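## Task

Place both blue-taped parcels on the top surface of the wooden shelf that arm1 alone can reach, and both white-taped parcels on the top surface of the open cabinet that arm3 alone can reach. Each parcel must stand with the arrows printed on its sides pointing upward and its entire base supported by that top. If any of these parcels ends up on the floor or on a lower board with no gripper holding it, the attempt fails. A placement that stays put only because a robot is still holding it is not counted. Finish by opening the grippers and moving the arms away.

## Robot and tools

Setup. Three identical i2rt Big YAM arms, named arm1, arm2 and arm3. Each has six revolute joints, a two-finger gripper and a wrist camera. With joints 1 and 6 at 0 and the hand level and pointing forward, the wrist camera sits above the hand and looks toward the fingertips. Maximum reach is roughly 1.0 m from the joint-1 axis. Two fixed room cameras, room_a and room_b, watch the scene. Loose objects may occasionally get nudged by an outside disturbance.

Frames. Everything is in a single scene frame with its origin on the floor and +z up. The hand point is the spot halfway between the fingertips. The hand's z axis runs along the fingers, and the fingers close along its y axis. Foot poses of the arms are never printed.

execute_actions. The argument actions is a list holding either one action or none. An empty list only reports state and images. An action is an object keyed by arm name. Each arm takes a joints object that maps joint names to absolute targets. These are not offsets. All joints and arms in one action start together and may finish at different times. No action runs longer than 15 s.

Joint names, units, ranges and done-tolerances:
- joint1_rad: -2.879 to 2.879 rad, ±0.045. Yaw about the foot, with positive meaning counter-clockwise seen from above. At 0 the arm extends the way its foot faces.
- joint2_rad: 0 to 3.141 rad, ±0.14. Shoulder. At 0 the upper arm lies back and roughly level, and larger values lift it up and then forward.
- joint3_rad: 0 to 3.019 rad, ±0.09. Elbow. At 0 it is fully folded, and larger values open it.
- joint4_rad: -1.692 to 1.57 rad, ±0.055. Hand pitch, with positive tilting the fingers up.
- joint5_rad: -1.57 to 1.57 rad, ±0.03. Sideways hand swing, with positive going to the arm's right.
- joint6_rad: -2.094 to 2.094 rad, ±0.035. Hand roll, with positive clockwise as seen from behind the hand.
- gripper_m: 0 to 0.093 m, ±0.003. This is the fingertip separation. Each finger pad can squeeze with roughly 50 to 62 N, or less on some grippers.

A joint you omit, or an arm you omit, may still be driving toward an earlier target. If any key is unknown or any value is outside its range, the whole call is rejected and nothing moves. Because the joints move at different speeds, the hand may sweep a wide arc between postures. The optional cameras argument is a list of camera names (arm1_cam_wrist, arm2_cam_wrist, arm3_cam_wrist, room_a, room_b, or all). If it is omitted, null or ["all"], every camera is returned. An empty list [] returns no images. The result's pictures line gives the order of the images.

wait. Takes seconds, from 0 to 10. It sends no new command and then returns state and images, just like an empty action.

zoom_image. Takes camera and region [x0, y0, x1, y1] in pixels, measured from the top-left corner, at most 504 by 504. It only works on cameras that returned full images in the latest result.

read_manual. Takes an optional section, "licences", and returns URDF licence text only.

finished_scene. Takes scene, the number of the current scene. The goal must already hold and stay stable. This call cannot be reversed. Its result tells you whether the task succeeded and gives the next task. Sending a reply without any tool call ends all remaining work.

Reading results. joint_status reports how each commanded joint ended:
- off_target: the joint stopped short and may still be pushing.
- contact_stop and time_out: the joint now holds where it stopped. A timed-out joint may keep a nearby target, within 0.375, 0.375, 0.113, 0.225, 0.075 and 0.3 rad for joints 1 to 6, and keep pressing toward it. on_its_own will list it.
- not_followed, together with a "joint command not followed" line and usually a cause: line: a self- and inter-arm collision check blocked that arm's targets. A gripper command in the same action still runs. Blocked targets can be retried automatically later.
- limit_stop_at_motor_heat: the arm stopped because of overheating. Resend the target afterward.

on_its_own describes behaviour that this call did not command. Its "held at" value is the held target, not the current position. To relieve a joint that is pushing, command it to its reported position. Very small target changes may not move a joint at all. A joint holding a load slowly sags.

Hazards. The arms do not stop when they touch something; they keep pressing and can press hard. A hard squeeze between two arms ends the run, and hard collisions or slams are penalised. No state line reports contact between arms. The collision check ignores fingers, gripper housings and wrist cameras, and it can react too late. Objects touching robots are fine. Sustained pushing or holding heats the motors, and this continues while you think. MOTOR HOT appears from 85 °C. At 100 °C an OVER-TEMPERATURE FAULT occurs: that arm goes limp and falls until it cools. Avoid dropping parcels, slips, and anything falling to the floor.

Timing. The last command stays active during that time. The arms never wait for one another.

Cameras. Each result's calibration block gives the OpenCV intrinsics and a T_world_to_cam for each camera. The wrist cameras are fisheye, 616x616. room_a and room_b are pinhole with radial distortion, 672x504. The room cameras may be off by up to about 2.3 degrees and 9 mm. Wrist-camera poses are derived from joint readings, so their errors can be larger. The URDF gives link geometry; hand corresponds to link pinch, and gripper_m equals joint7 plus joint8.

Each tool is called after "Emit:" by a JSON object that holds its "fn" and its "kwargs", one argument or row to a line.

## Session

Emit:
{"fn": "execute_actions", "kwargs": {
  "actions": []
}}

Scene clock: 0.00 s.
arm1.joint_positions: joint1_rad=-0.183 joint2_rad=+0.343 joint3_rad=+1.513 joint4_rad=-1.350 joint5_rad=-0.134 joint6_rad=+0.796 gripper_m=+0.094
arm1.joint_status: not commanded
arm1.hand: x=-0.9050 y=-0.7774 z=+1.4781 quat_wxyz=(-0.632, -0.657, -0.393, +0.125) (m; scene frame)
arm2.joint_positions: joint1_rad=-0.572 joint2_rad=+0.541 joint3_rad=+1.647 joint4_rad=-1.266 joint5_rad=-0.147 joint6_rad=+0.417 gripper_m=+0.095
arm2.joint_status: not commanded
arm2.hand: x=+0.1461 y=-0.0549 z=+1.6345 quat_wxyz=(-0.259, +0.496, -0.578, -0.594) (m; scene frame)
arm3.joint_positions: joint1_rad=+0.013 joint2_rad=+0.521 joint3_rad=+1.452 joint4_rad=-1.578 joint5_rad=+0.108 joint6_rad=+0.131 gripper_m=+0.094
arm3.joint_status: not commanded
arm3.hand: x=+0.8661 y=+0.8217 z=+1.4571 quat_wxyz=(-0.435, -0.290, -0.844, +0.124) (m; scene frame)
pictures: arm1_cam_wrist, arm2_cam_wrist, arm3_cam_wrist, room_a, room_b
Images, in order (width x height): arm1_cam_wrist 616x616, arm2_cam_wrist 616x616, arm3_cam_wrist 616x616, room_a 672x504, room_b 672x504.

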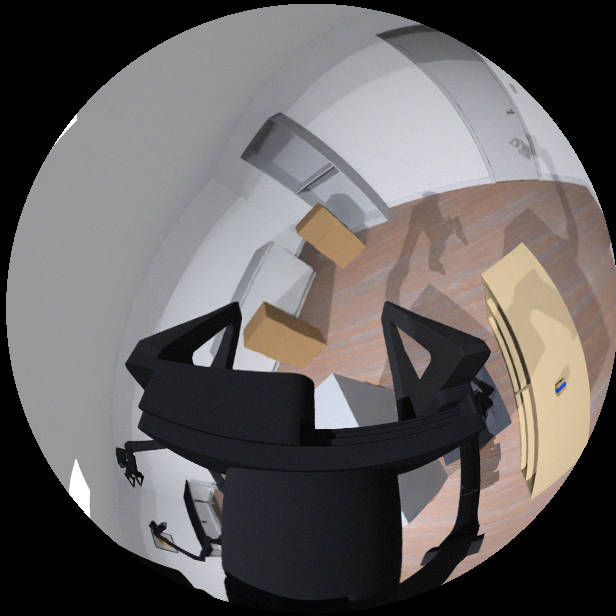

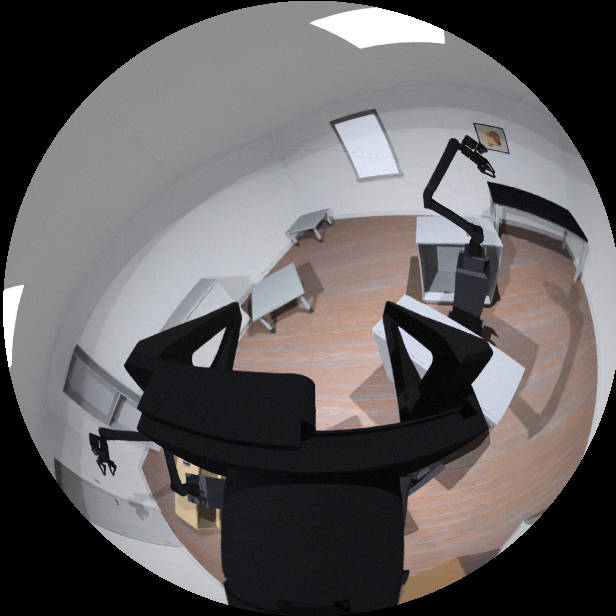

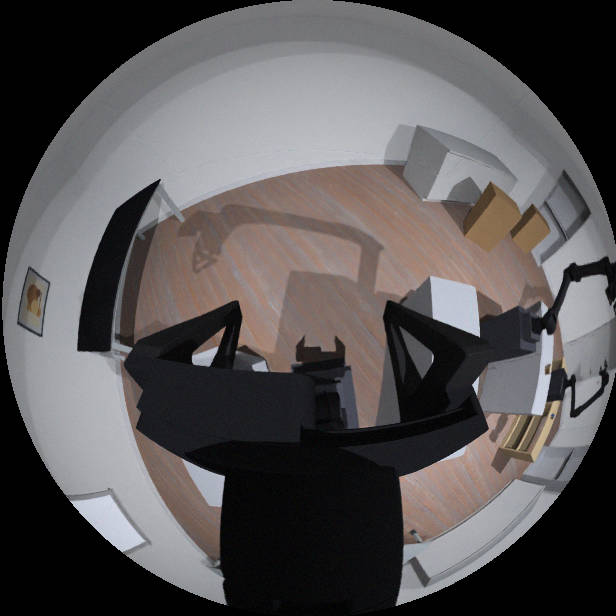

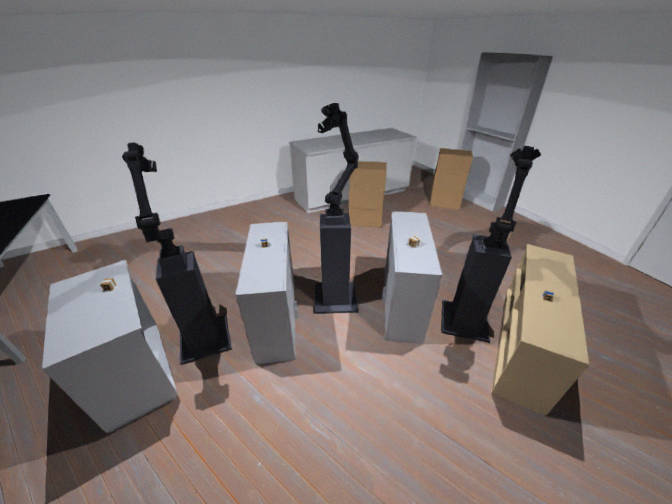

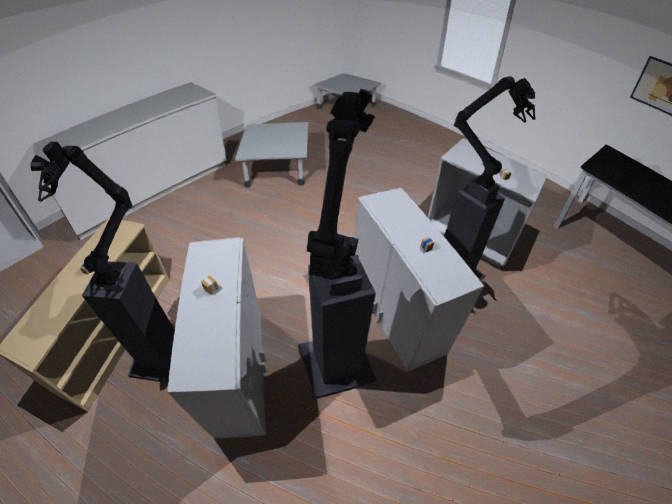

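Emit:
{"fn": "zoom_image", "kwargs": {
  "camera": "room_a",
  "region": [80, 260, 140, 305]
}}

Emit:
{"fn": "zoom_image", "kwargs": {
  "camera": "room_a",
  "region": [235, 220, 295, 265]
}}

Emit:
{"fn": "zoom_image", "kwargs": {
  "camera": "room_a",
  "region": [385, 220, 445, 265]
}}

Emit:
{"fn": "zoom_image", "kwargs": {
  "camera": "room_a",
  "region": [520, 275, 580, 320]
}}

Emit:
{"fn": "zoom_image", "kwargs": {
  "camera": "room_b",
  "region": [180, 262, 240, 307]
}}

Emit:
{"fn": "zoom_image", "kwargs": {
  "camera": "room_b",
  "region": [400, 222, 460, 267]
}}

Emit:
{"fn": "zoom_image", "kwargs": {
  "camera": "room_b",
  "region": [475, 152, 535, 197]
}}

Emit:
{"fn": "zoom_image", "kwargs": {
  "camera": "arm1_cam_wrist",
  "region": [530, 365, 590, 410]
}}

Region (80, 260, 140, 305) of room_a's 672x504 image, scaled by 8.400, with more detail than that image has; it fills the top 378 rows of this view, and the rest is white.

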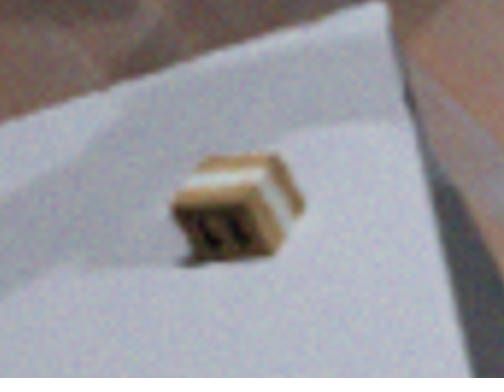

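Region (235, 220, 295, 265) of room_a's 672x504 image, scaled by 8.400, with more detail than that image has; it fills the top 378 rows of this view, and the rest is white.

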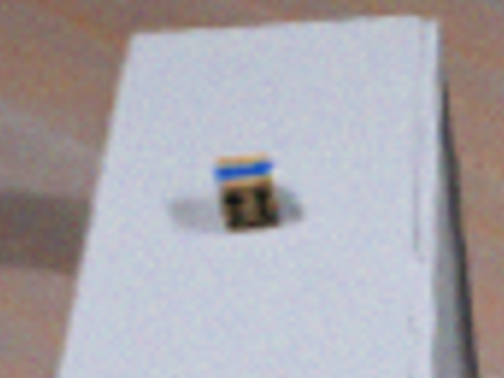

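Region (385, 220, 445, 265) of room_a's 672x504 image, scaled by 8.400, with more detail than that image has; it fills the top 378 rows of this view, and the rest is white.

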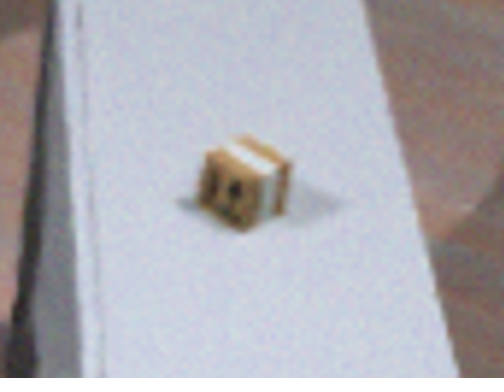

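Region (520, 275, 580, 320) of room_a's 672x504 image, scaled by 8.400, with more detail than that image has; it fills the top 378 rows of this view, and the rest is white.

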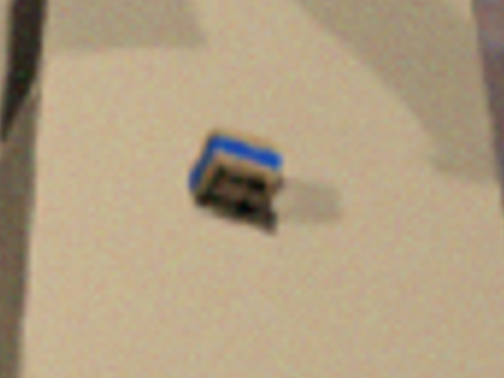

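Region (180, 262, 240, 307) of room_b's 672x504 image, scaled by 8.400, with more detail than that image has; it fills the top 378 rows of this view, and the rest is white.

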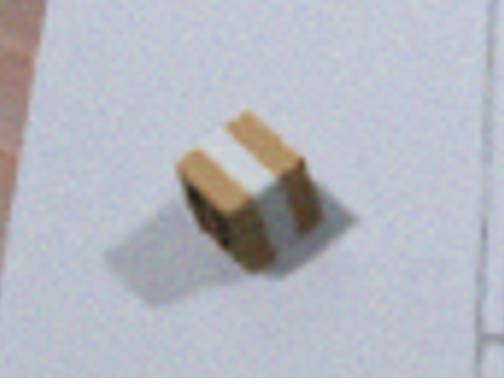

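Region (400, 222, 460, 267) of room_b's 672x504 image, scaled by 8.400, with more detail than that image has; it fills the top 378 rows of this view, and the rest is white.

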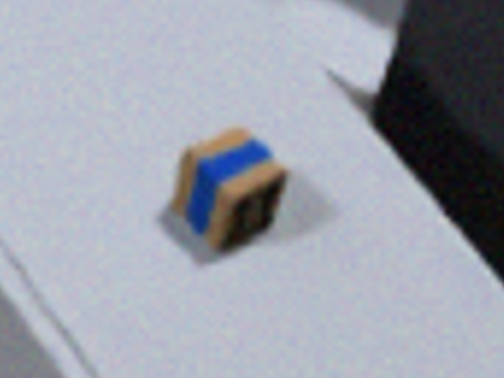

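Region (475, 152, 535, 197) of room_b's 672x504 image, scaled by 8.400, with more detail than that image has; it fills the top 378 rows of this view, and the rest is white.

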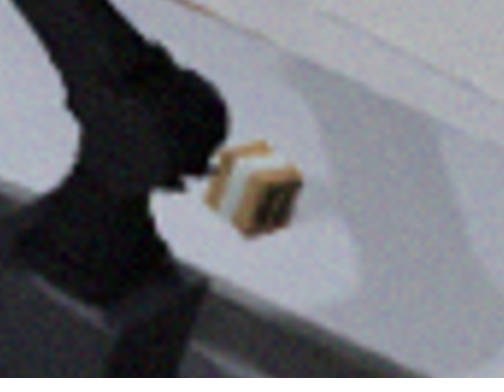

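Region (530, 365, 590, 410) of arm1_cam_wrist's 616x616 image, scaled by 8.400, with more detail than that image has; it fills the top 378 rows of this view, and the rest is white.

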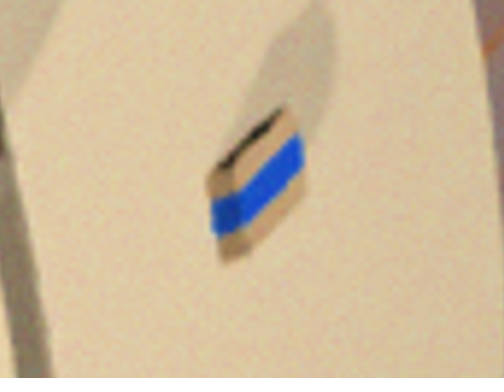

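Emit:
{"fn": "execute_actions", "kwargs": {
  "actions": [
    {"arm1":{"joints":{"joint1_rad":-2.3,"joint2_rad":2.05,"joint3_rad":1.19,"joint4_rad":-0.66,"joint5_rad":0,"joint6_rad":0}},"arm2":{"joints":{"joint1_rad":1.25,"joint2_rad":2.3,"joint3_rad":2.0,"joint4_rad":-1.25,"joint5_rad":0,"joint6_rad":0}},"arm3":{"joints":{"joint1_rad":1.9,"joint2_rad":1.65,"joint3_rad":0.9,"joint4_rad":-0.78,"joint5_rad":0,"joint6_rad":0}}}
  ]
}}

Scene clock: 9.87 s.
arm1.joint_positions: joint1_rad=-2.306 joint2_rad=+2.045 joint3_rad=+1.186 joint4_rad=-0.665 joint5_rad=+0.002 joint6_rad=+0.010 gripper_m=+0.094
arm1.joint_status: all done
arm1.hand: x=-1.4153 y=-0.5307 z=+0.7409 quat_wxyz=(+0.006, -0.984, +0.178, +0.015) (m; scene frame)
arm2.joint_positions: joint1_rad=+1.242 joint2_rad=+2.298 joint3_rad=+1.978 joint4_rad=-1.241 joint5_rad=-0.002 joint6_rad=+0.005 gripper_m=+0.095
arm2.joint_status: all done
arm2.hand: x=-0.4514 y=-0.4609 z=+0.9581 quat_wxyz=(+0.005, +0.981, +0.191, -0.009) (m; scene frame)
arm3.joint_positions: joint1_rad=+1.901 joint2_rad=+1.647 joint3_rad=+0.907 joint4_rad=-0.784 joint5_rad=+0.001 joint6_rad=+0.006 gripper_m=+0.094
arm3.joint_status: all done
arm3.hand: x=+0.8121 y=+1.3123 z=+0.9181 quat_wxyz=(-0.020, +0.646, -0.763, -0.011) (m; scene frame)
pictures: arm1_cam_wrist, arm2_cam_wrist, arm3_cam_wrist, room_a, room_b
camera_calibration (this result's frames):
arm1_cam_wrist: T_world_to_cam=[[0.342368, 0.939565, 0.00162599, 0.978301], [0.78078, -0.28547, 0.555779, 0.552335], [0.522654, -0.189011, -0.831329, 1.37949], [0, 0, 0, 1]] pos_world=[-1.48719, -0.500764, 0.83824]
arm2_cam_wrist: T_world_to_cam=[[-0.37099, 0.928624, 0.00491798, 0.256904], [0.763565, 0.302025, 0.570744, -0.0555552], [0.528522, 0.215495, -0.821113, 1.24911], [0, 0, 0, 1]] pos_world=[-0.522451, -0.490965, 1.0561]
arm3_cam_wrist: T_world_to_cam=[[0.986837, -0.161654, 0.00451179, -0.589295], [-0.136975, -0.8207, 0.554697, 0.681515], [-0.0859662, -0.548013, -0.83204, 1.67463], [0, 0, 0, 1]] pos_world=[0.81885, 1.38178, 1.01798]
Images, in order (width x height): arm1_cam_wrist 616x616, arm2_cam_wrist 616x616, arm3_cam_wrist 616x616, room_a 672x504, room_b 672x504.

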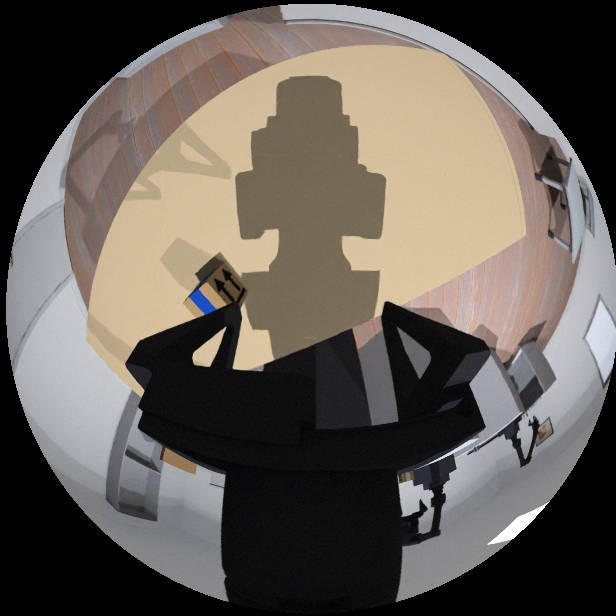

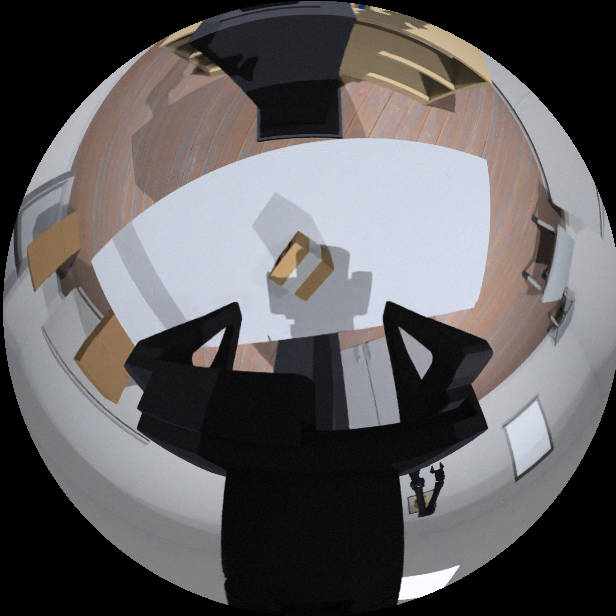

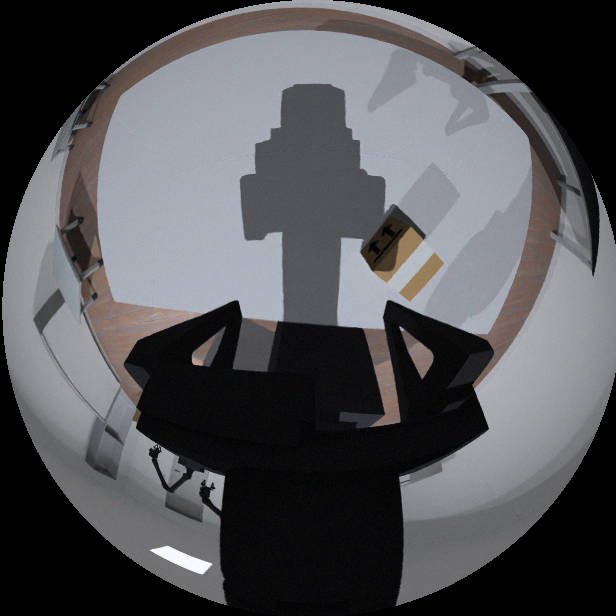

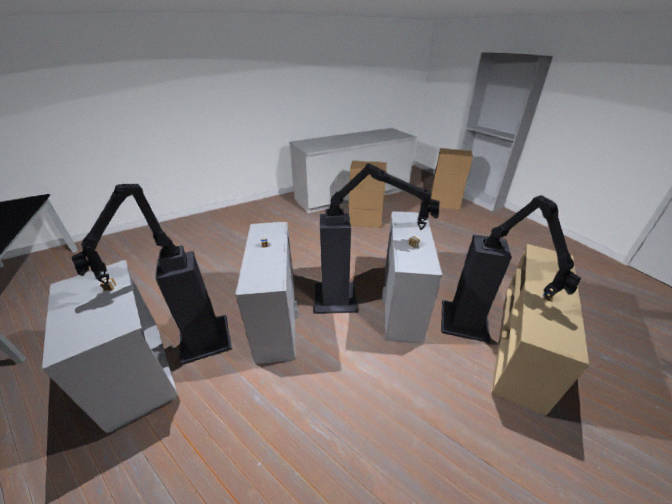

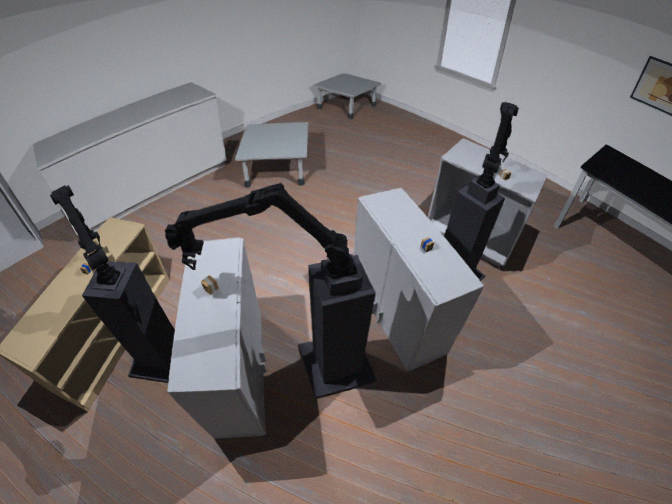

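Emit:
{"fn": "zoom_image", "kwargs": {
  "camera": "arm3_cam_wrist",
  "region": [340, 190, 466, 316]
}}

Emit:
{"fn": "zoom_image", "kwargs": {
  "camera": "arm1_cam_wrist",
  "region": [150, 220, 276, 346]
}}

Emit:
{"fn": "zoom_image", "kwargs": {
  "camera": "arm2_cam_wrist",
  "region": [240, 200, 366, 326]
}}

Region (340, 190, 466, 316) of arm3_cam_wrist's 616x616 image, scaled by 4.000, with more detail than that image has.

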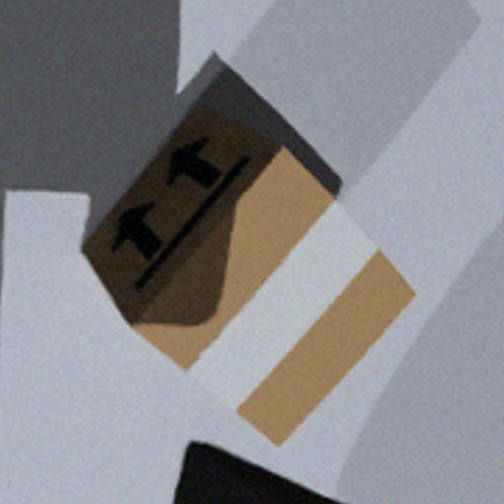

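Region (150, 220, 276, 346) of arm1_cam_wrist's 616x616 image, scaled by 4.000, with more detail than that image has.

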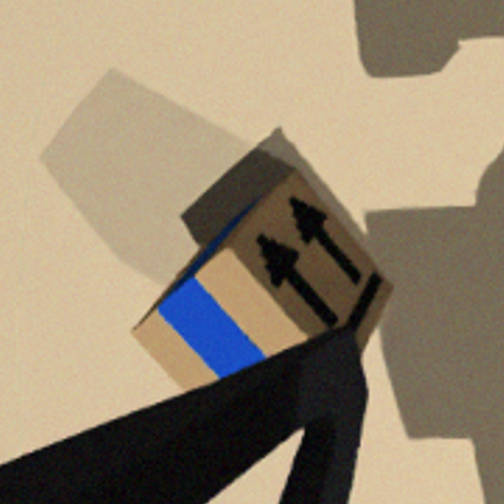

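Region (240, 200, 366, 326) of arm2_cam_wrist's 616x616 image, scaled by 4.000, with more detail than that image has.

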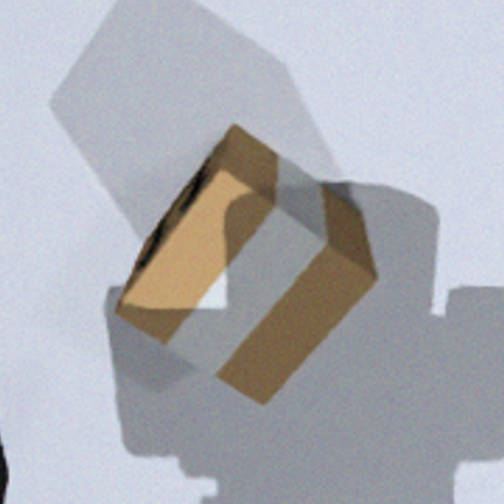

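Emit:
{"fn": "execute_actions", "kwargs": {
  "actions": [
    {"arm1":{"joints":{"joint1_rad":-1.995,"joint2_rad":2.34,"joint3_rad":1.554,"joint4_rad":-1.38,"joint5_rad":0.13,"joint6_rad":-0.19}},"arm2":{"joints":{"joint1_rad":1.265,"joint2_rad":2.345,"joint3_rad":1.82,"joint4_rad":-1.04,"joint6_rad":0.62}},"arm3":{"joints":{"joint1_rad":1.585,"joint2_rad":2.095,"joint3_rad":1.374,"joint4_rad":-1.445,"joint5_rad":-0.15,"joint6_rad":0.22}}}
  ]
}}

Scene clock: 17.97 s.
arm1.joint_positions: joint1_rad=-2.001 joint2_rad=+2.336 joint3_rad=+1.522 joint4_rad=-1.364 joint5_rad=+0.129 joint6_rad=-0.180 gripper_m=+0.094
arm1.joint_status: all done
arm1.hand: x=-1.3847 y=-0.6650 z=+0.7183 quat_wxyz=(+0.026, -0.946, -0.085, -0.311) (m; scene frame)
arm2.joint_positions: joint1_rad=+1.258 joint2_rad=+2.343 joint3_rad=+1.815 joint4_rad=-1.050 joint5_rad=-0.002 joint6_rad=+0.611 gripper_m=+0.095
arm2.joint_status: all done
arm2.hand: x=-0.4235 y=-0.4616 z=+0.8719 quat_wxyz=(+0.003, +0.995, -0.102, +0.000) (m; scene frame)
arm3.joint_positions: joint1_rad=+1.575 joint2_rad=+2.087 joint3_rad=+1.335 joint4_rad=-1.433 joint5_rad=-0.147 joint6_rad=+0.213 gripper_m=+0.094
arm3.joint_status: all done
arm3.hand: x=+0.9140 y=+1.2765 z=+0.8855 quat_wxyz=(+0.279, +0.381, -0.872, +0.130) (m; scene frame)
pictures: arm1_cam_wrist, arm2_cam_wrist, arm3_cam_wrist, room_a, room_b
camera_calibration (this result's frames):
arm1_cam_wrist: T_world_to_cam=[[-0.180447, 0.983523, -0.0109954, 0.408472], [0.303932, 0.0663872, 0.950378, -0.207103], [0.935449, 0.168151, -0.310903, 1.75461], [0, 0, 0, 1]] pos_world=[-1.5047, -0.683033, 0.746833]
arm2_cam_wrist: T_world_to_cam=[[0.208353, 0.978044, 0.00425263, 0.53702], [0.79121, -0.171104, 0.587121, -0.248396], [0.574958, -0.118964, -0.809488, 1.01886], [0, 0, 0, 1]] pos_world=[-0.50116, -0.446524, 0.968313]
arm3_cam_wrist: T_world_to_cam=[[0.735981, -0.676967, 0.00694789, 0.189469], [-0.212889, -0.221681, 0.951596, -0.362547], [-0.642659, -0.701836, -0.307272, 1.87713], [0, 0, 0, 1]] pos_world=[0.989724, 1.36533, 0.92047]
Images, in order (width x height): arm1_cam_wrist 616x616, arm2_cam_wrist 616x616, arm3_cam_wrist 616x616, room_a 672x504, room_b 672x504.

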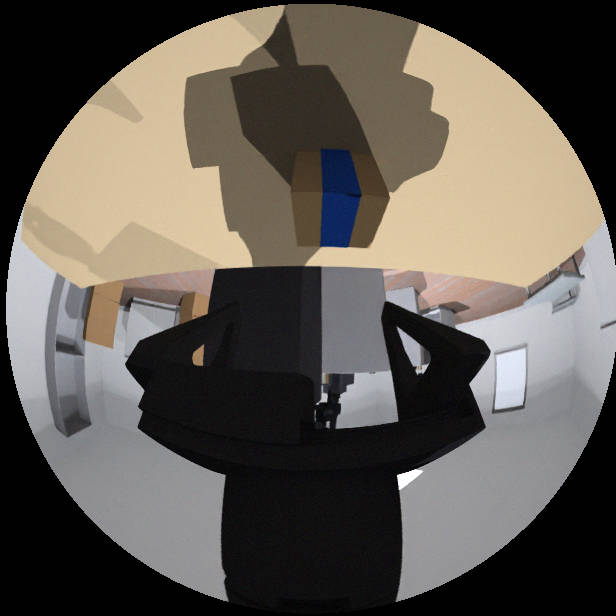

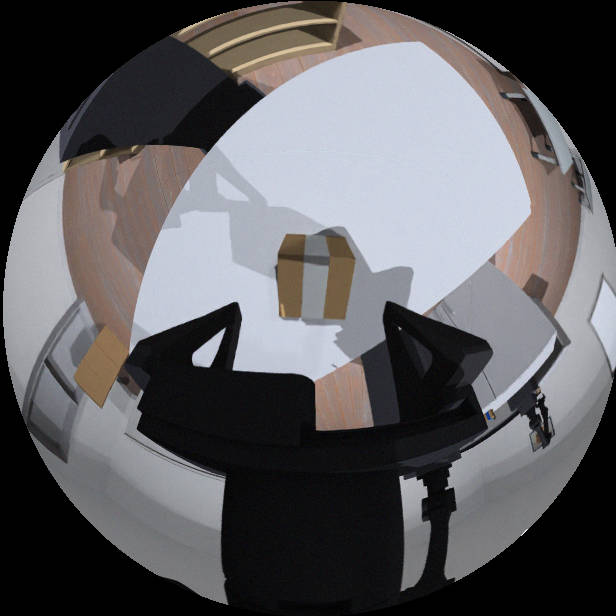

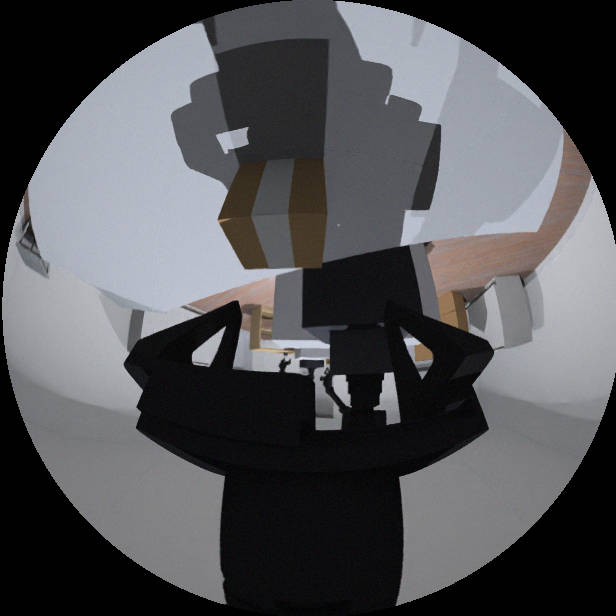

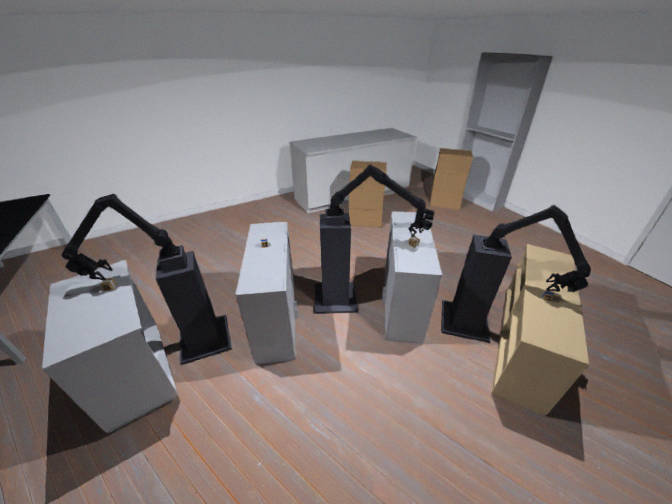

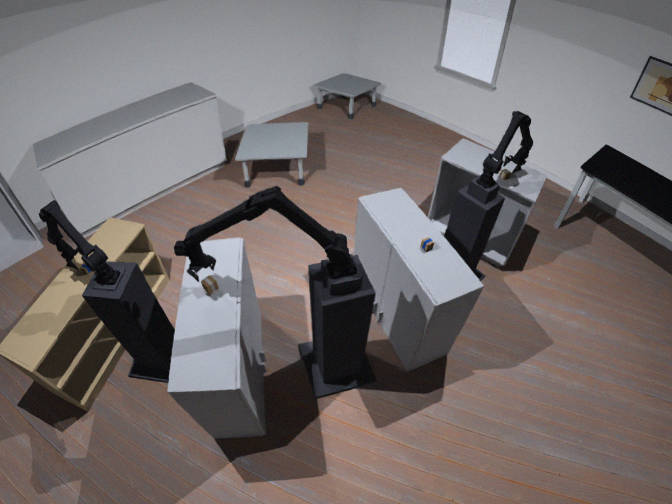

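Emit:
{"fn": "execute_actions", "kwargs": {
  "actions": [
    {"arm1":{"joints":{"joint1_rad":-2.04,"joint3_rad":1.6}},"arm2":{"joints":{"joint2_rad":2.445,"joint3_rad":1.77,"joint4_rad":-0.9}},"arm3":{"joints":{"joint1_rad":1.635}}}
  ],
  "cameras": []
}}

Emit:
{"fn": "execute_actions", "kwargs": {
  "actions": [
    {"arm1":{"joints":{"joint2_rad":2.536,"joint3_rad":1.67,"joint4_rad":-1.28}},"arm3":{"joints":{"joint2_rad":2.222,"joint4_rad":-1.29}}}
  ]
}}

Scene clock: 21.47 s.
arm1.joint_positions: joint1_rad=-2.044 joint2_rad=+2.336 joint3_rad=+1.578 joint4_rad=-1.366 joint5_rad=+0.129 joint6_rad=-0.180 gripper_m=+0.094
arm1.joint_status: all done
arm1.hand: x=-1.4083 y=-0.6436 z=+0.7257 quat_wxyz=(+0.024, -0.956, -0.063, -0.287) (m; scene frame)
arm2.joint_positions: joint1_rad=+1.258 joint2_rad=+2.446 joint3_rad=+1.764 joint4_rad=-0.910 joint5_rad=-0.002 joint6_rad=+0.612 gripper_m=+0.095
arm2.joint_status: all done
arm2.hand: x=-0.4098 y=-0.4560 z=+0.7901 quat_wxyz=(+0.000, +0.995, -0.103, +0.006) (m; scene frame)
arm3.joint_positions: joint1_rad=+1.636 joint2_rad=+2.087 joint3_rad=+1.335 joint4_rad=-1.433 joint5_rad=-0.147 joint6_rad=+0.213 gripper_m=+0.094
arm3.joint_status: all done
arm3.hand: x=+0.8911 y=+1.2861 z=+0.8853 quat_wxyz=(+0.275, +0.407, -0.860, +0.138) (m; scene frame)
pictures: none
No camera images: the call's "cameras" was empty. Leave "cameras" out to get every camera's image.

Scene clock: 22.53 s.
arm1.joint_positions: joint1_rad=-2.041 joint2_rad=+2.543 joint3_rad=+1.661 joint4_rad=-1.290 joint5_rad=+0.132 joint6_rad=-0.180 gripper_m=+0.094
arm1.joint_status: all done
arm1.hand: x=-1.4021 y=-0.6446 z=+0.6311 quat_wxyz=(+0.023, -0.948, -0.066, -0.309) (m; scene frame)
arm2.joint_positions: joint1_rad=+1.258 joint2_rad=+2.446 joint3_rad=+1.764 joint4_rad=-0.910 joint5_rad=-0.002 joint6_rad=+0.612 gripper_m=+0.095
arm2.joint_status: not commanded
arm2.hand: x=-0.4098 y=-0.4560 z=+0.7901 quat_wxyz=(+0.000, +0.995, -0.103, +0.006) (m; scene frame)
arm3.joint_positions: joint1_rad=+1.636 joint2_rad=+2.226 joint3_rad=+1.350 joint4_rad=-1.298 joint5_rad=-0.147 joint6_rad=+0.213 gripper_m=+0.094
arm3.joint_status: all done
arm3.hand: x=+0.8945 y=+1.2919 z=+0.8142 quat_wxyz=(+0.271, +0.408, -0.861, +0.134) (m; scene frame)
pictures: arm1_cam_wrist, arm2_cam_wrist, arm3_cam_wrist, room_a, room_b
camera_calibration (this result's frames):
arm1_cam_wrist: T_world_to_cam=[[-0.143159, 0.98968, -0.00619197, 0.43746], [0.310614, 0.0508695, 0.949174, -0.120099], [0.939694, 0.13396, -0.314691, 1.72666], [0, 0, 0, 1]] pos_world=[-1.5226, -0.65814, 0.660068]
arm2_cam_wrist: T_world_to_cam=[[0.208937, 0.977847, 0.0126414, 0.522569], [0.783204, -0.17506, 0.596611, -0.22282], [0.585608, -0.114753, -0.802431, 0.946114], [0, 0, 0, 1]] pos_world=[-0.488722, -0.44143, 0.885522]
arm3_cam_wrist: T_world_to_cam=[[0.775236, -0.63166, 0.00376377, 0.123698], [-0.203322, -0.243887, 0.948251, -0.272529], [-0.598054, -0.735884, -0.3175, 1.86587], [0, 0, 0, 1]] pos_world=[0.964585, 1.38473, 0.850374]
Images, in order (width x height): arm1_cam_wrist 616x616, arm2_cam_wrist 616x616, arm3_cam_wrist 616x616, room_a 672x504, room_b 672x504.

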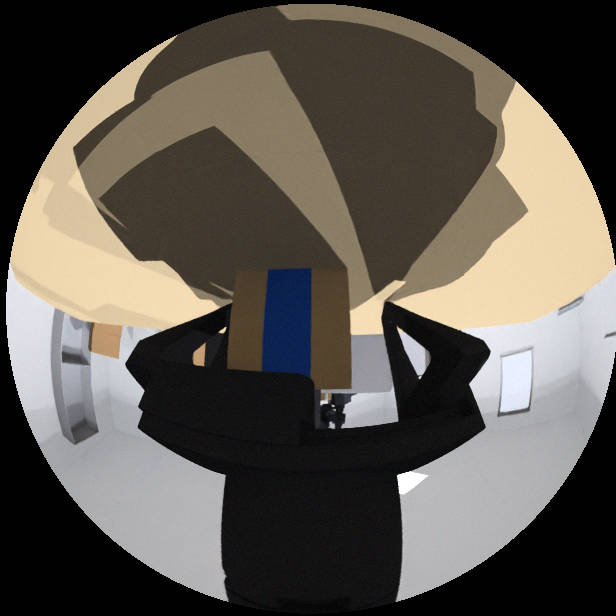

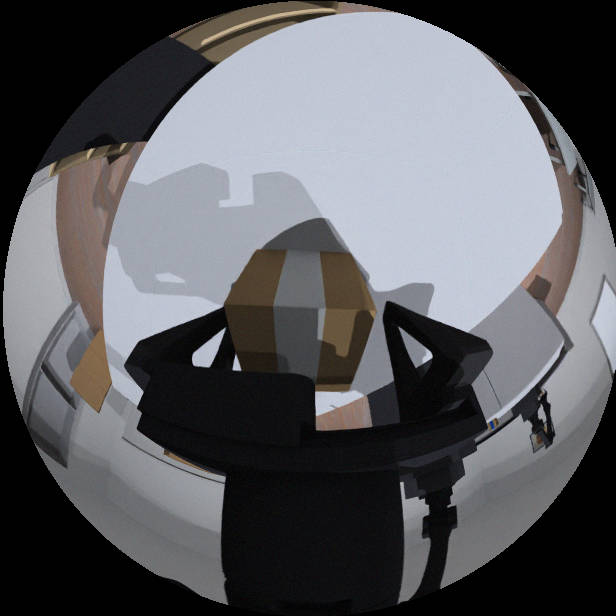

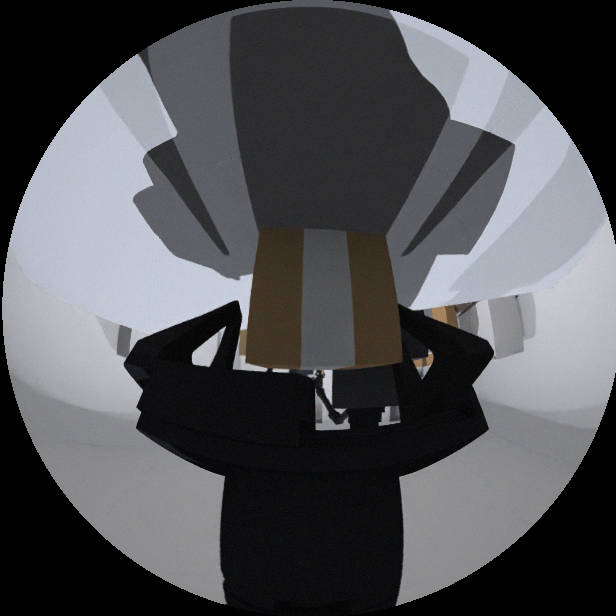

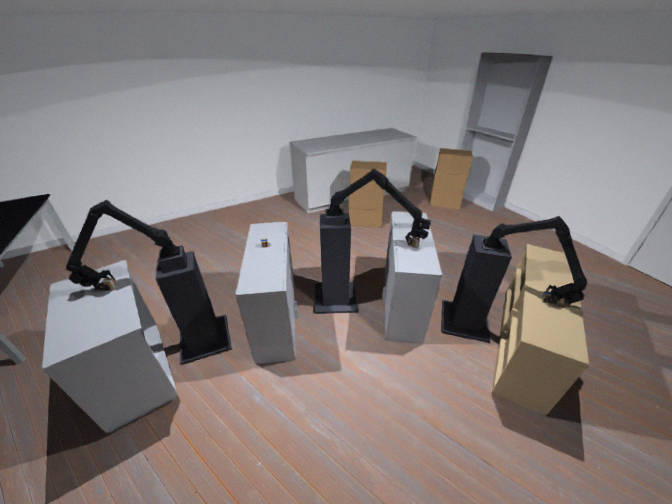

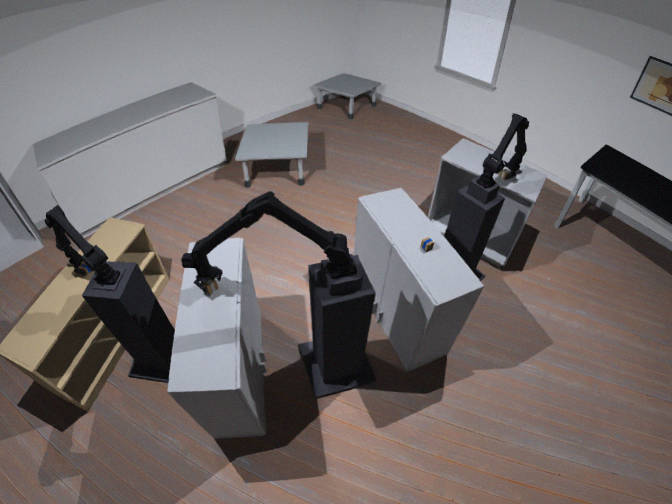

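Emit:
{"fn": "execute_actions", "kwargs": {
  "actions": [
    {"arm1":{"joints":{"joint1_rad":-2.025,"gripper_m":0.03}},"arm2":{"joints":{"gripper_m":0.03}},"arm3":{"joints":{"gripper_m":0.03}}}
  ],
  "cameras": []
}}

Emit:
{"fn": "execute_actions", "kwargs": {
  "actions": [
    {"arm1":{"joints":{"joint2_rad":2.15}},"arm2":{"joints":{"joint2_rad":2.2}},"arm3":{"joints":{"joint2_rad":1.8}}}
  ],
  "cameras": []
}}

Emit:
{"fn": "execute_actions", "kwargs": {
  "actions": [
    {"arm1":{"joints":{"joint3_rad":1.3,"joint4_rad":0.78,"joint5_rad":0,"joint6_rad":0}},"arm2":{"joints":{"joint1_rad":-1.0,"joint6_rad":0.7}},"arm3":{"joints":{"joint1_rad":1.9,"joint3_rad":1.0,"joint4_rad":0.66,"joint5_rad":0,"joint6_rad":0}}}
  ],
  "cameras": []
}}

Emit:
{"fn": "execute_actions", "kwargs": {
  "actions": [
    {"arm1":{"joints":{"joint2_rad":2.3,"joint3_rad":0.92}},"arm2":{"joints":{"joint2_rad":2.35,"joint3_rad":1.72,"joint4_rad":-0.95}},"arm3":{"joints":{"joint2_rad":1.964,"joint3_rad":0.706}}}
  ]
}}

Scene clock: 25.63 s.
arm1.joint_positions: joint1_rad=-2.029 joint2_rad=+2.543 joint3_rad=+1.661 joint4_rad=-1.290 joint5_rad=+0.132 joint6_rad=-0.180 gripper_m=+0.049
arm1.joint_status: gripper_m off_target (ended at +0.049, target +0.030); the others done
arm1.hand: x=-1.4028 y=-0.6505 z=+0.6311 quat_wxyz=(+0.024, -0.948, -0.072, -0.309) (m; scene frame)
arm2.joint_positions: joint1_rad=+1.258 joint2_rad=+2.446 joint3_rad=+1.764 joint4_rad=-0.910 joint5_rad=-0.002 joint6_rad=+0.613 gripper_m=+0.057
arm2.joint_status: gripper_m off_target (ended at +0.057, target +0.030)
arm2.hand: x=-0.4099 y=-0.4560 z=+0.7901 quat_wxyz=(+0.000, +0.995, -0.103, +0.006) (m; scene frame)
arm3.joint_positions: joint1_rad=+1.636 joint2_rad=+2.226 joint3_rad=+1.350 joint4_rad=-1.297 joint5_rad=-0.148 joint6_rad=+0.213 gripper_m=+0.057
arm3.joint_status: gripper_m off_target (ended at +0.057, target +0.030)
arm3.hand: x=+0.8944 y=+1.2920 z=+0.8141 quat_wxyz=(+0.271, +0.408, -0.862, +0.134) (m; scene frame)
pictures: none
No camera images: the call's "cameras" was empty. Leave "cameras" out to get every camera's image.

Scene clock: 27.03 s.
arm1.joint_positions: joint1_rad=-2.029 joint2_rad=+2.137 joint3_rad=+1.665 joint4_rad=-1.287 joint5_rad=+0.132 joint6_rad=-0.180 gripper_m=+0.049
arm1.joint_status: all done
arm1.hand: x=-1.5054 y=-0.6432 z=+0.8378 quat_wxyz=(+0.052, -0.991, -0.061, -0.110) (m; scene frame)
arm2.joint_positions: joint1_rad=+1.258 joint2_rad=+2.193 joint3_rad=+1.755 joint4_rad=-0.907 joint5_rad=-0.002 joint6_rad=+0.613 gripper_m=+0.057
arm2.joint_status: all done
arm2.hand: x=-0.4559 y=-0.4751 z=+0.9535 quat_wxyz=(+0.060, +0.988, -0.102, -0.102) (m; scene frame)
arm3.joint_positions: joint1_rad=+1.636 joint2_rad=+1.791 joint3_rad=+1.350 joint4_rad=-1.293 joint5_rad=-0.148 joint6_rad=+0.213 gripper_m=+0.057
arm3.joint_status: all done
arm3.hand: x=+0.9191 y=+1.3507 z=+1.0010 quat_wxyz=(+0.106, +0.441, -0.891, -0.003) (m; scene frame)
pictures: none
No camera images: the call's "cameras" was empty. Leave "cameras" out to get every camera's image.

Scene clock: 29.50 s.
arm1.joint_positions: joint1_rad=-2.029 joint2_rad=+2.149 joint3_rad=+1.284 joint4_rad=+0.755 joint5_rad=+0.002 joint6_rad=-0.010 gripper_m=+0.049
arm1.joint_status: all done
arm1.hand: x=-1.7093 y=-0.6509 z=+0.9271 quat_wxyz=(+0.028, -0.750, +0.024, +0.660) (m; scene frame)
arm2.joint_positions: joint1_rad=-1.004 joint2_rad=+2.193 joint3_rad=+1.755 joint4_rad=-0.897 joint5_rad=+0.001 joint6_rad=+0.694 gripper_m=+0.057
arm2.joint_status: all done
arm2.hand: x=+0.3837 y=+0.4738 z=+0.9401 quat_wxyz=(-0.060, +0.289, -0.950, -0.096) (m; scene frame)
arm3.joint_positions: joint1_rad=+1.908 joint2_rad=+1.800 joint3_rad=+0.990 joint4_rad=+0.640 joint5_rad=-0.003 joint6_rad=+0.007 gripper_m=+0.057
arm3.joint_status: all done
arm3.hand: x=+0.8479 y=+1.5784 z=+1.0833 quat_wxyz=(-0.489, +0.499, -0.580, -0.419) (m; scene frame)
pictures: none
No camera images: the call's "cameras" was empty. Leave "cameras" out to get every camera's image.

Scene clock: 30.73 s.
arm1.joint_positions: joint1_rad=-2.029 joint2_rad=+2.322 joint3_rad=+0.902 joint4_rad=+0.772 joint5_rad=+0.002 joint6_rad=-0.010 gripper_m=+0.049
arm1.joint_status: all done
arm1.hand: x=-1.5109 y=-0.6650 z=+0.6727 quat_wxyz=(+0.019, -0.899, +0.028, +0.437) (m; scene frame)
arm2.joint_positions: joint1_rad=-1.004 joint2_rad=+2.367 joint3_rad=+1.703 joint4_rad=-0.946 joint5_rad=+0.001 joint6_rad=+0.694 gripper_m=+0.057
arm2.joint_status: all done
arm2.hand: x=+0.3630 y=+0.4058 z=+0.8087 quat_wxyz=(+0.015, +0.292, -0.956, +0.019) (m; scene frame)
arm3.joint_positions: joint1_rad=+1.908 joint2_rad=+1.974 joint3_rad=+0.684 joint4_rad=+0.646 joint5_rad=-0.003 joint6_rad=+0.007 gripper_m=+0.057
arm3.joint_status: all done
arm3.hand: x=+0.8279 y=+1.4351 z=+0.8556 quat_wxyz=(-0.340, +0.582, -0.679, -0.290) (m; scene frame)
pictures: arm1_cam_wrist, arm2_cam_wrist, arm3_cam_wrist, room_a, room_b
camera_calibration (this result's frames):
arm1_cam_wrist: T_world_to_cam=[[0.0577894, 0.998242, 0.0131281, 0.738695], [0.958049, -0.0517553, -0.281893, 1.61337], [-0.280719, 0.0288678, -0.959356, 0.364553], [0, 0, 0, 1]] pos_world=[-1.48603, -0.66442, 0.794836]
arm2_cam_wrist: T_world_to_cam=[[0.554502, -0.831311, 0.0380734, 0.106301], [-0.666822, -0.416481, 0.617974, -0.0813427], [-0.497872, -0.368056, -0.785276, 1.08958], [0, 0, 0, 1]] pos_world=[0.429286, 0.455518, 0.901842]
arm3_cam_wrist: T_world_to_cam=[[0.989113, -0.147158, 0.00076446, -0.604273], [-0.14068, -0.947074, -0.288547, 1.72509], [0.0431858, 0.285298, -0.957466, 0.495755], [0, 0, 0, 1]] pos_world=[0.81897, 1.40343, 0.972899]
Images, in order (width x height): arm1_cam_wrist 616x616, arm2_cam_wrist 616x616, arm3_cam_wrist 616x616, room_a 672x504, room_b 672x504.

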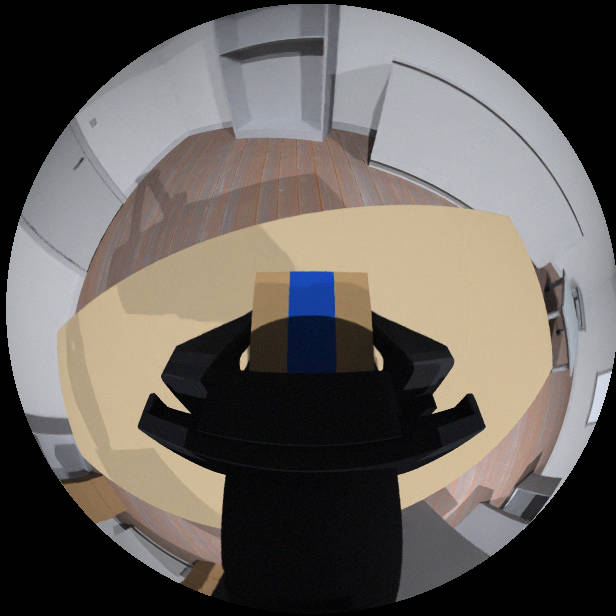

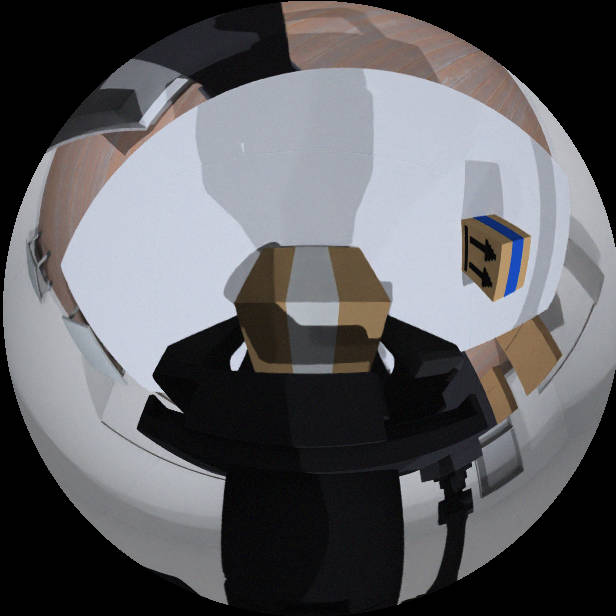

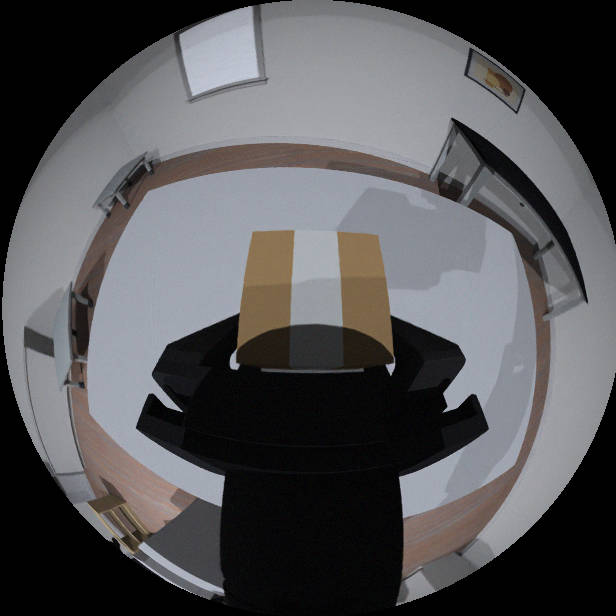

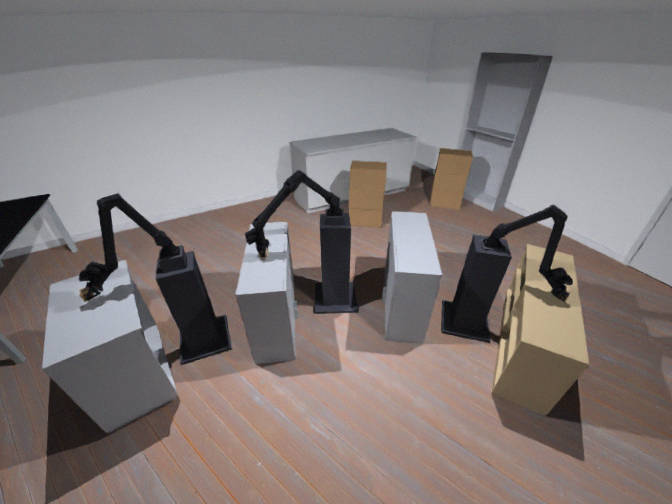

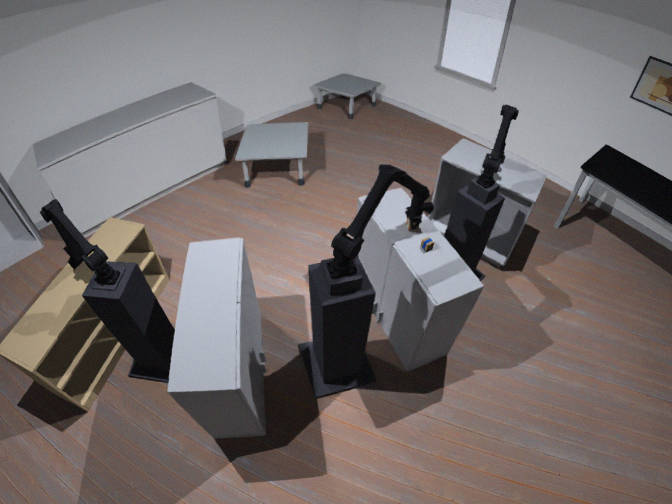

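Emit:
{"fn": "execute_actions", "kwargs": {
  "actions": [
    {"arm1":{"joints":{"joint2_rad":2.38,"joint4_rad":0.89}},"arm2":{"joints":{"joint2_rad":2.375,"joint4_rad":-0.9}},"arm3":{"joints":{"joint2_rad":2.06,"joint4_rad":0.79}}}
  ],
  "cameras": ["room_a"]
}}

Emit:
{"fn": "zoom_image", "kwargs": {
  "camera": "room_a",
  "region": [50, 220, 300, 330]
}}

Emit:
{"fn": "zoom_image", "kwargs": {
  "camera": "room_a",
  "region": [510, 250, 600, 330]
}}

Scene clock: 33.57 s.
arm1.joint_positions: joint1_rad=-2.029 joint2_rad=+2.367 joint3_rad=+0.906 joint4_rad=+0.867 joint5_rad=+0.002 joint6_rad=-0.010 gripper_m=+0.049
arm1.joint_status: all done
arm1.hand: x=-1.5133 y=-0.6649 z=+0.6673 quat_wxyz=(+0.020, -0.887, +0.027, +0.461) (m; scene frame)
arm2.joint_positions: joint1_rad=-1.004 joint2_rad=+2.367 joint3_rad=+1.703 joint4_rad=-0.910 joint5_rad=+0.001 joint6_rad=+0.694 gripper_m=+0.057
arm2.joint_status: all done
arm2.hand: x=+0.3654 y=+0.4141 z=+0.8084 quat_wxyz=(+0.005, +0.292, -0.956, +0.004) (m; scene frame)
arm3.joint_positions: joint1_rad=+1.908 joint2_rad=+2.058 joint3_rad=+0.684 joint4_rad=+0.771 joint5_rad=-0.003 joint6_rad=+0.007 gripper_m=+0.057
arm3.joint_status: all done
arm3.hand: x=+0.8282 y=+1.4361 z=+0.8374 quat_wxyz=(-0.353, +0.576, -0.672, -0.302) (m; scene frame)
pictures: room_a
Images, in order (width x height): room_a 672x504.

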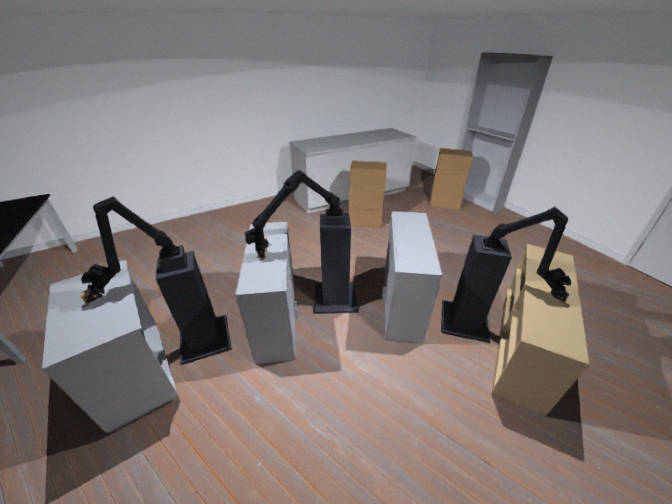

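Region (50, 220, 300, 330) of room_a's 672x504 image, scaled by 2.016, with more detail than that image has; it fills the top 222 rows of this view, and the rest is white.

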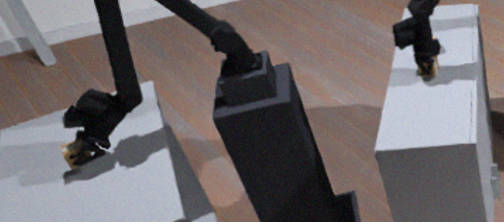

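Region (510, 250, 600, 330) of room_a's 672x504 image, scaled by 5.600, with more detail than that image has.

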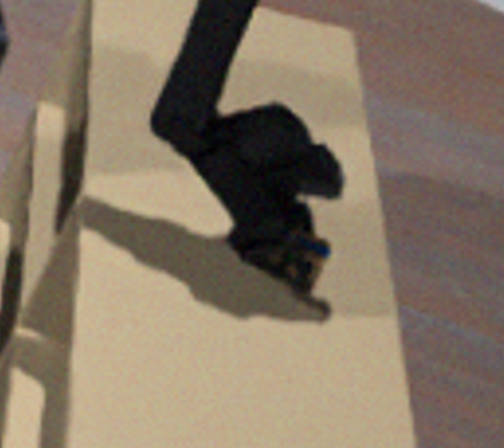

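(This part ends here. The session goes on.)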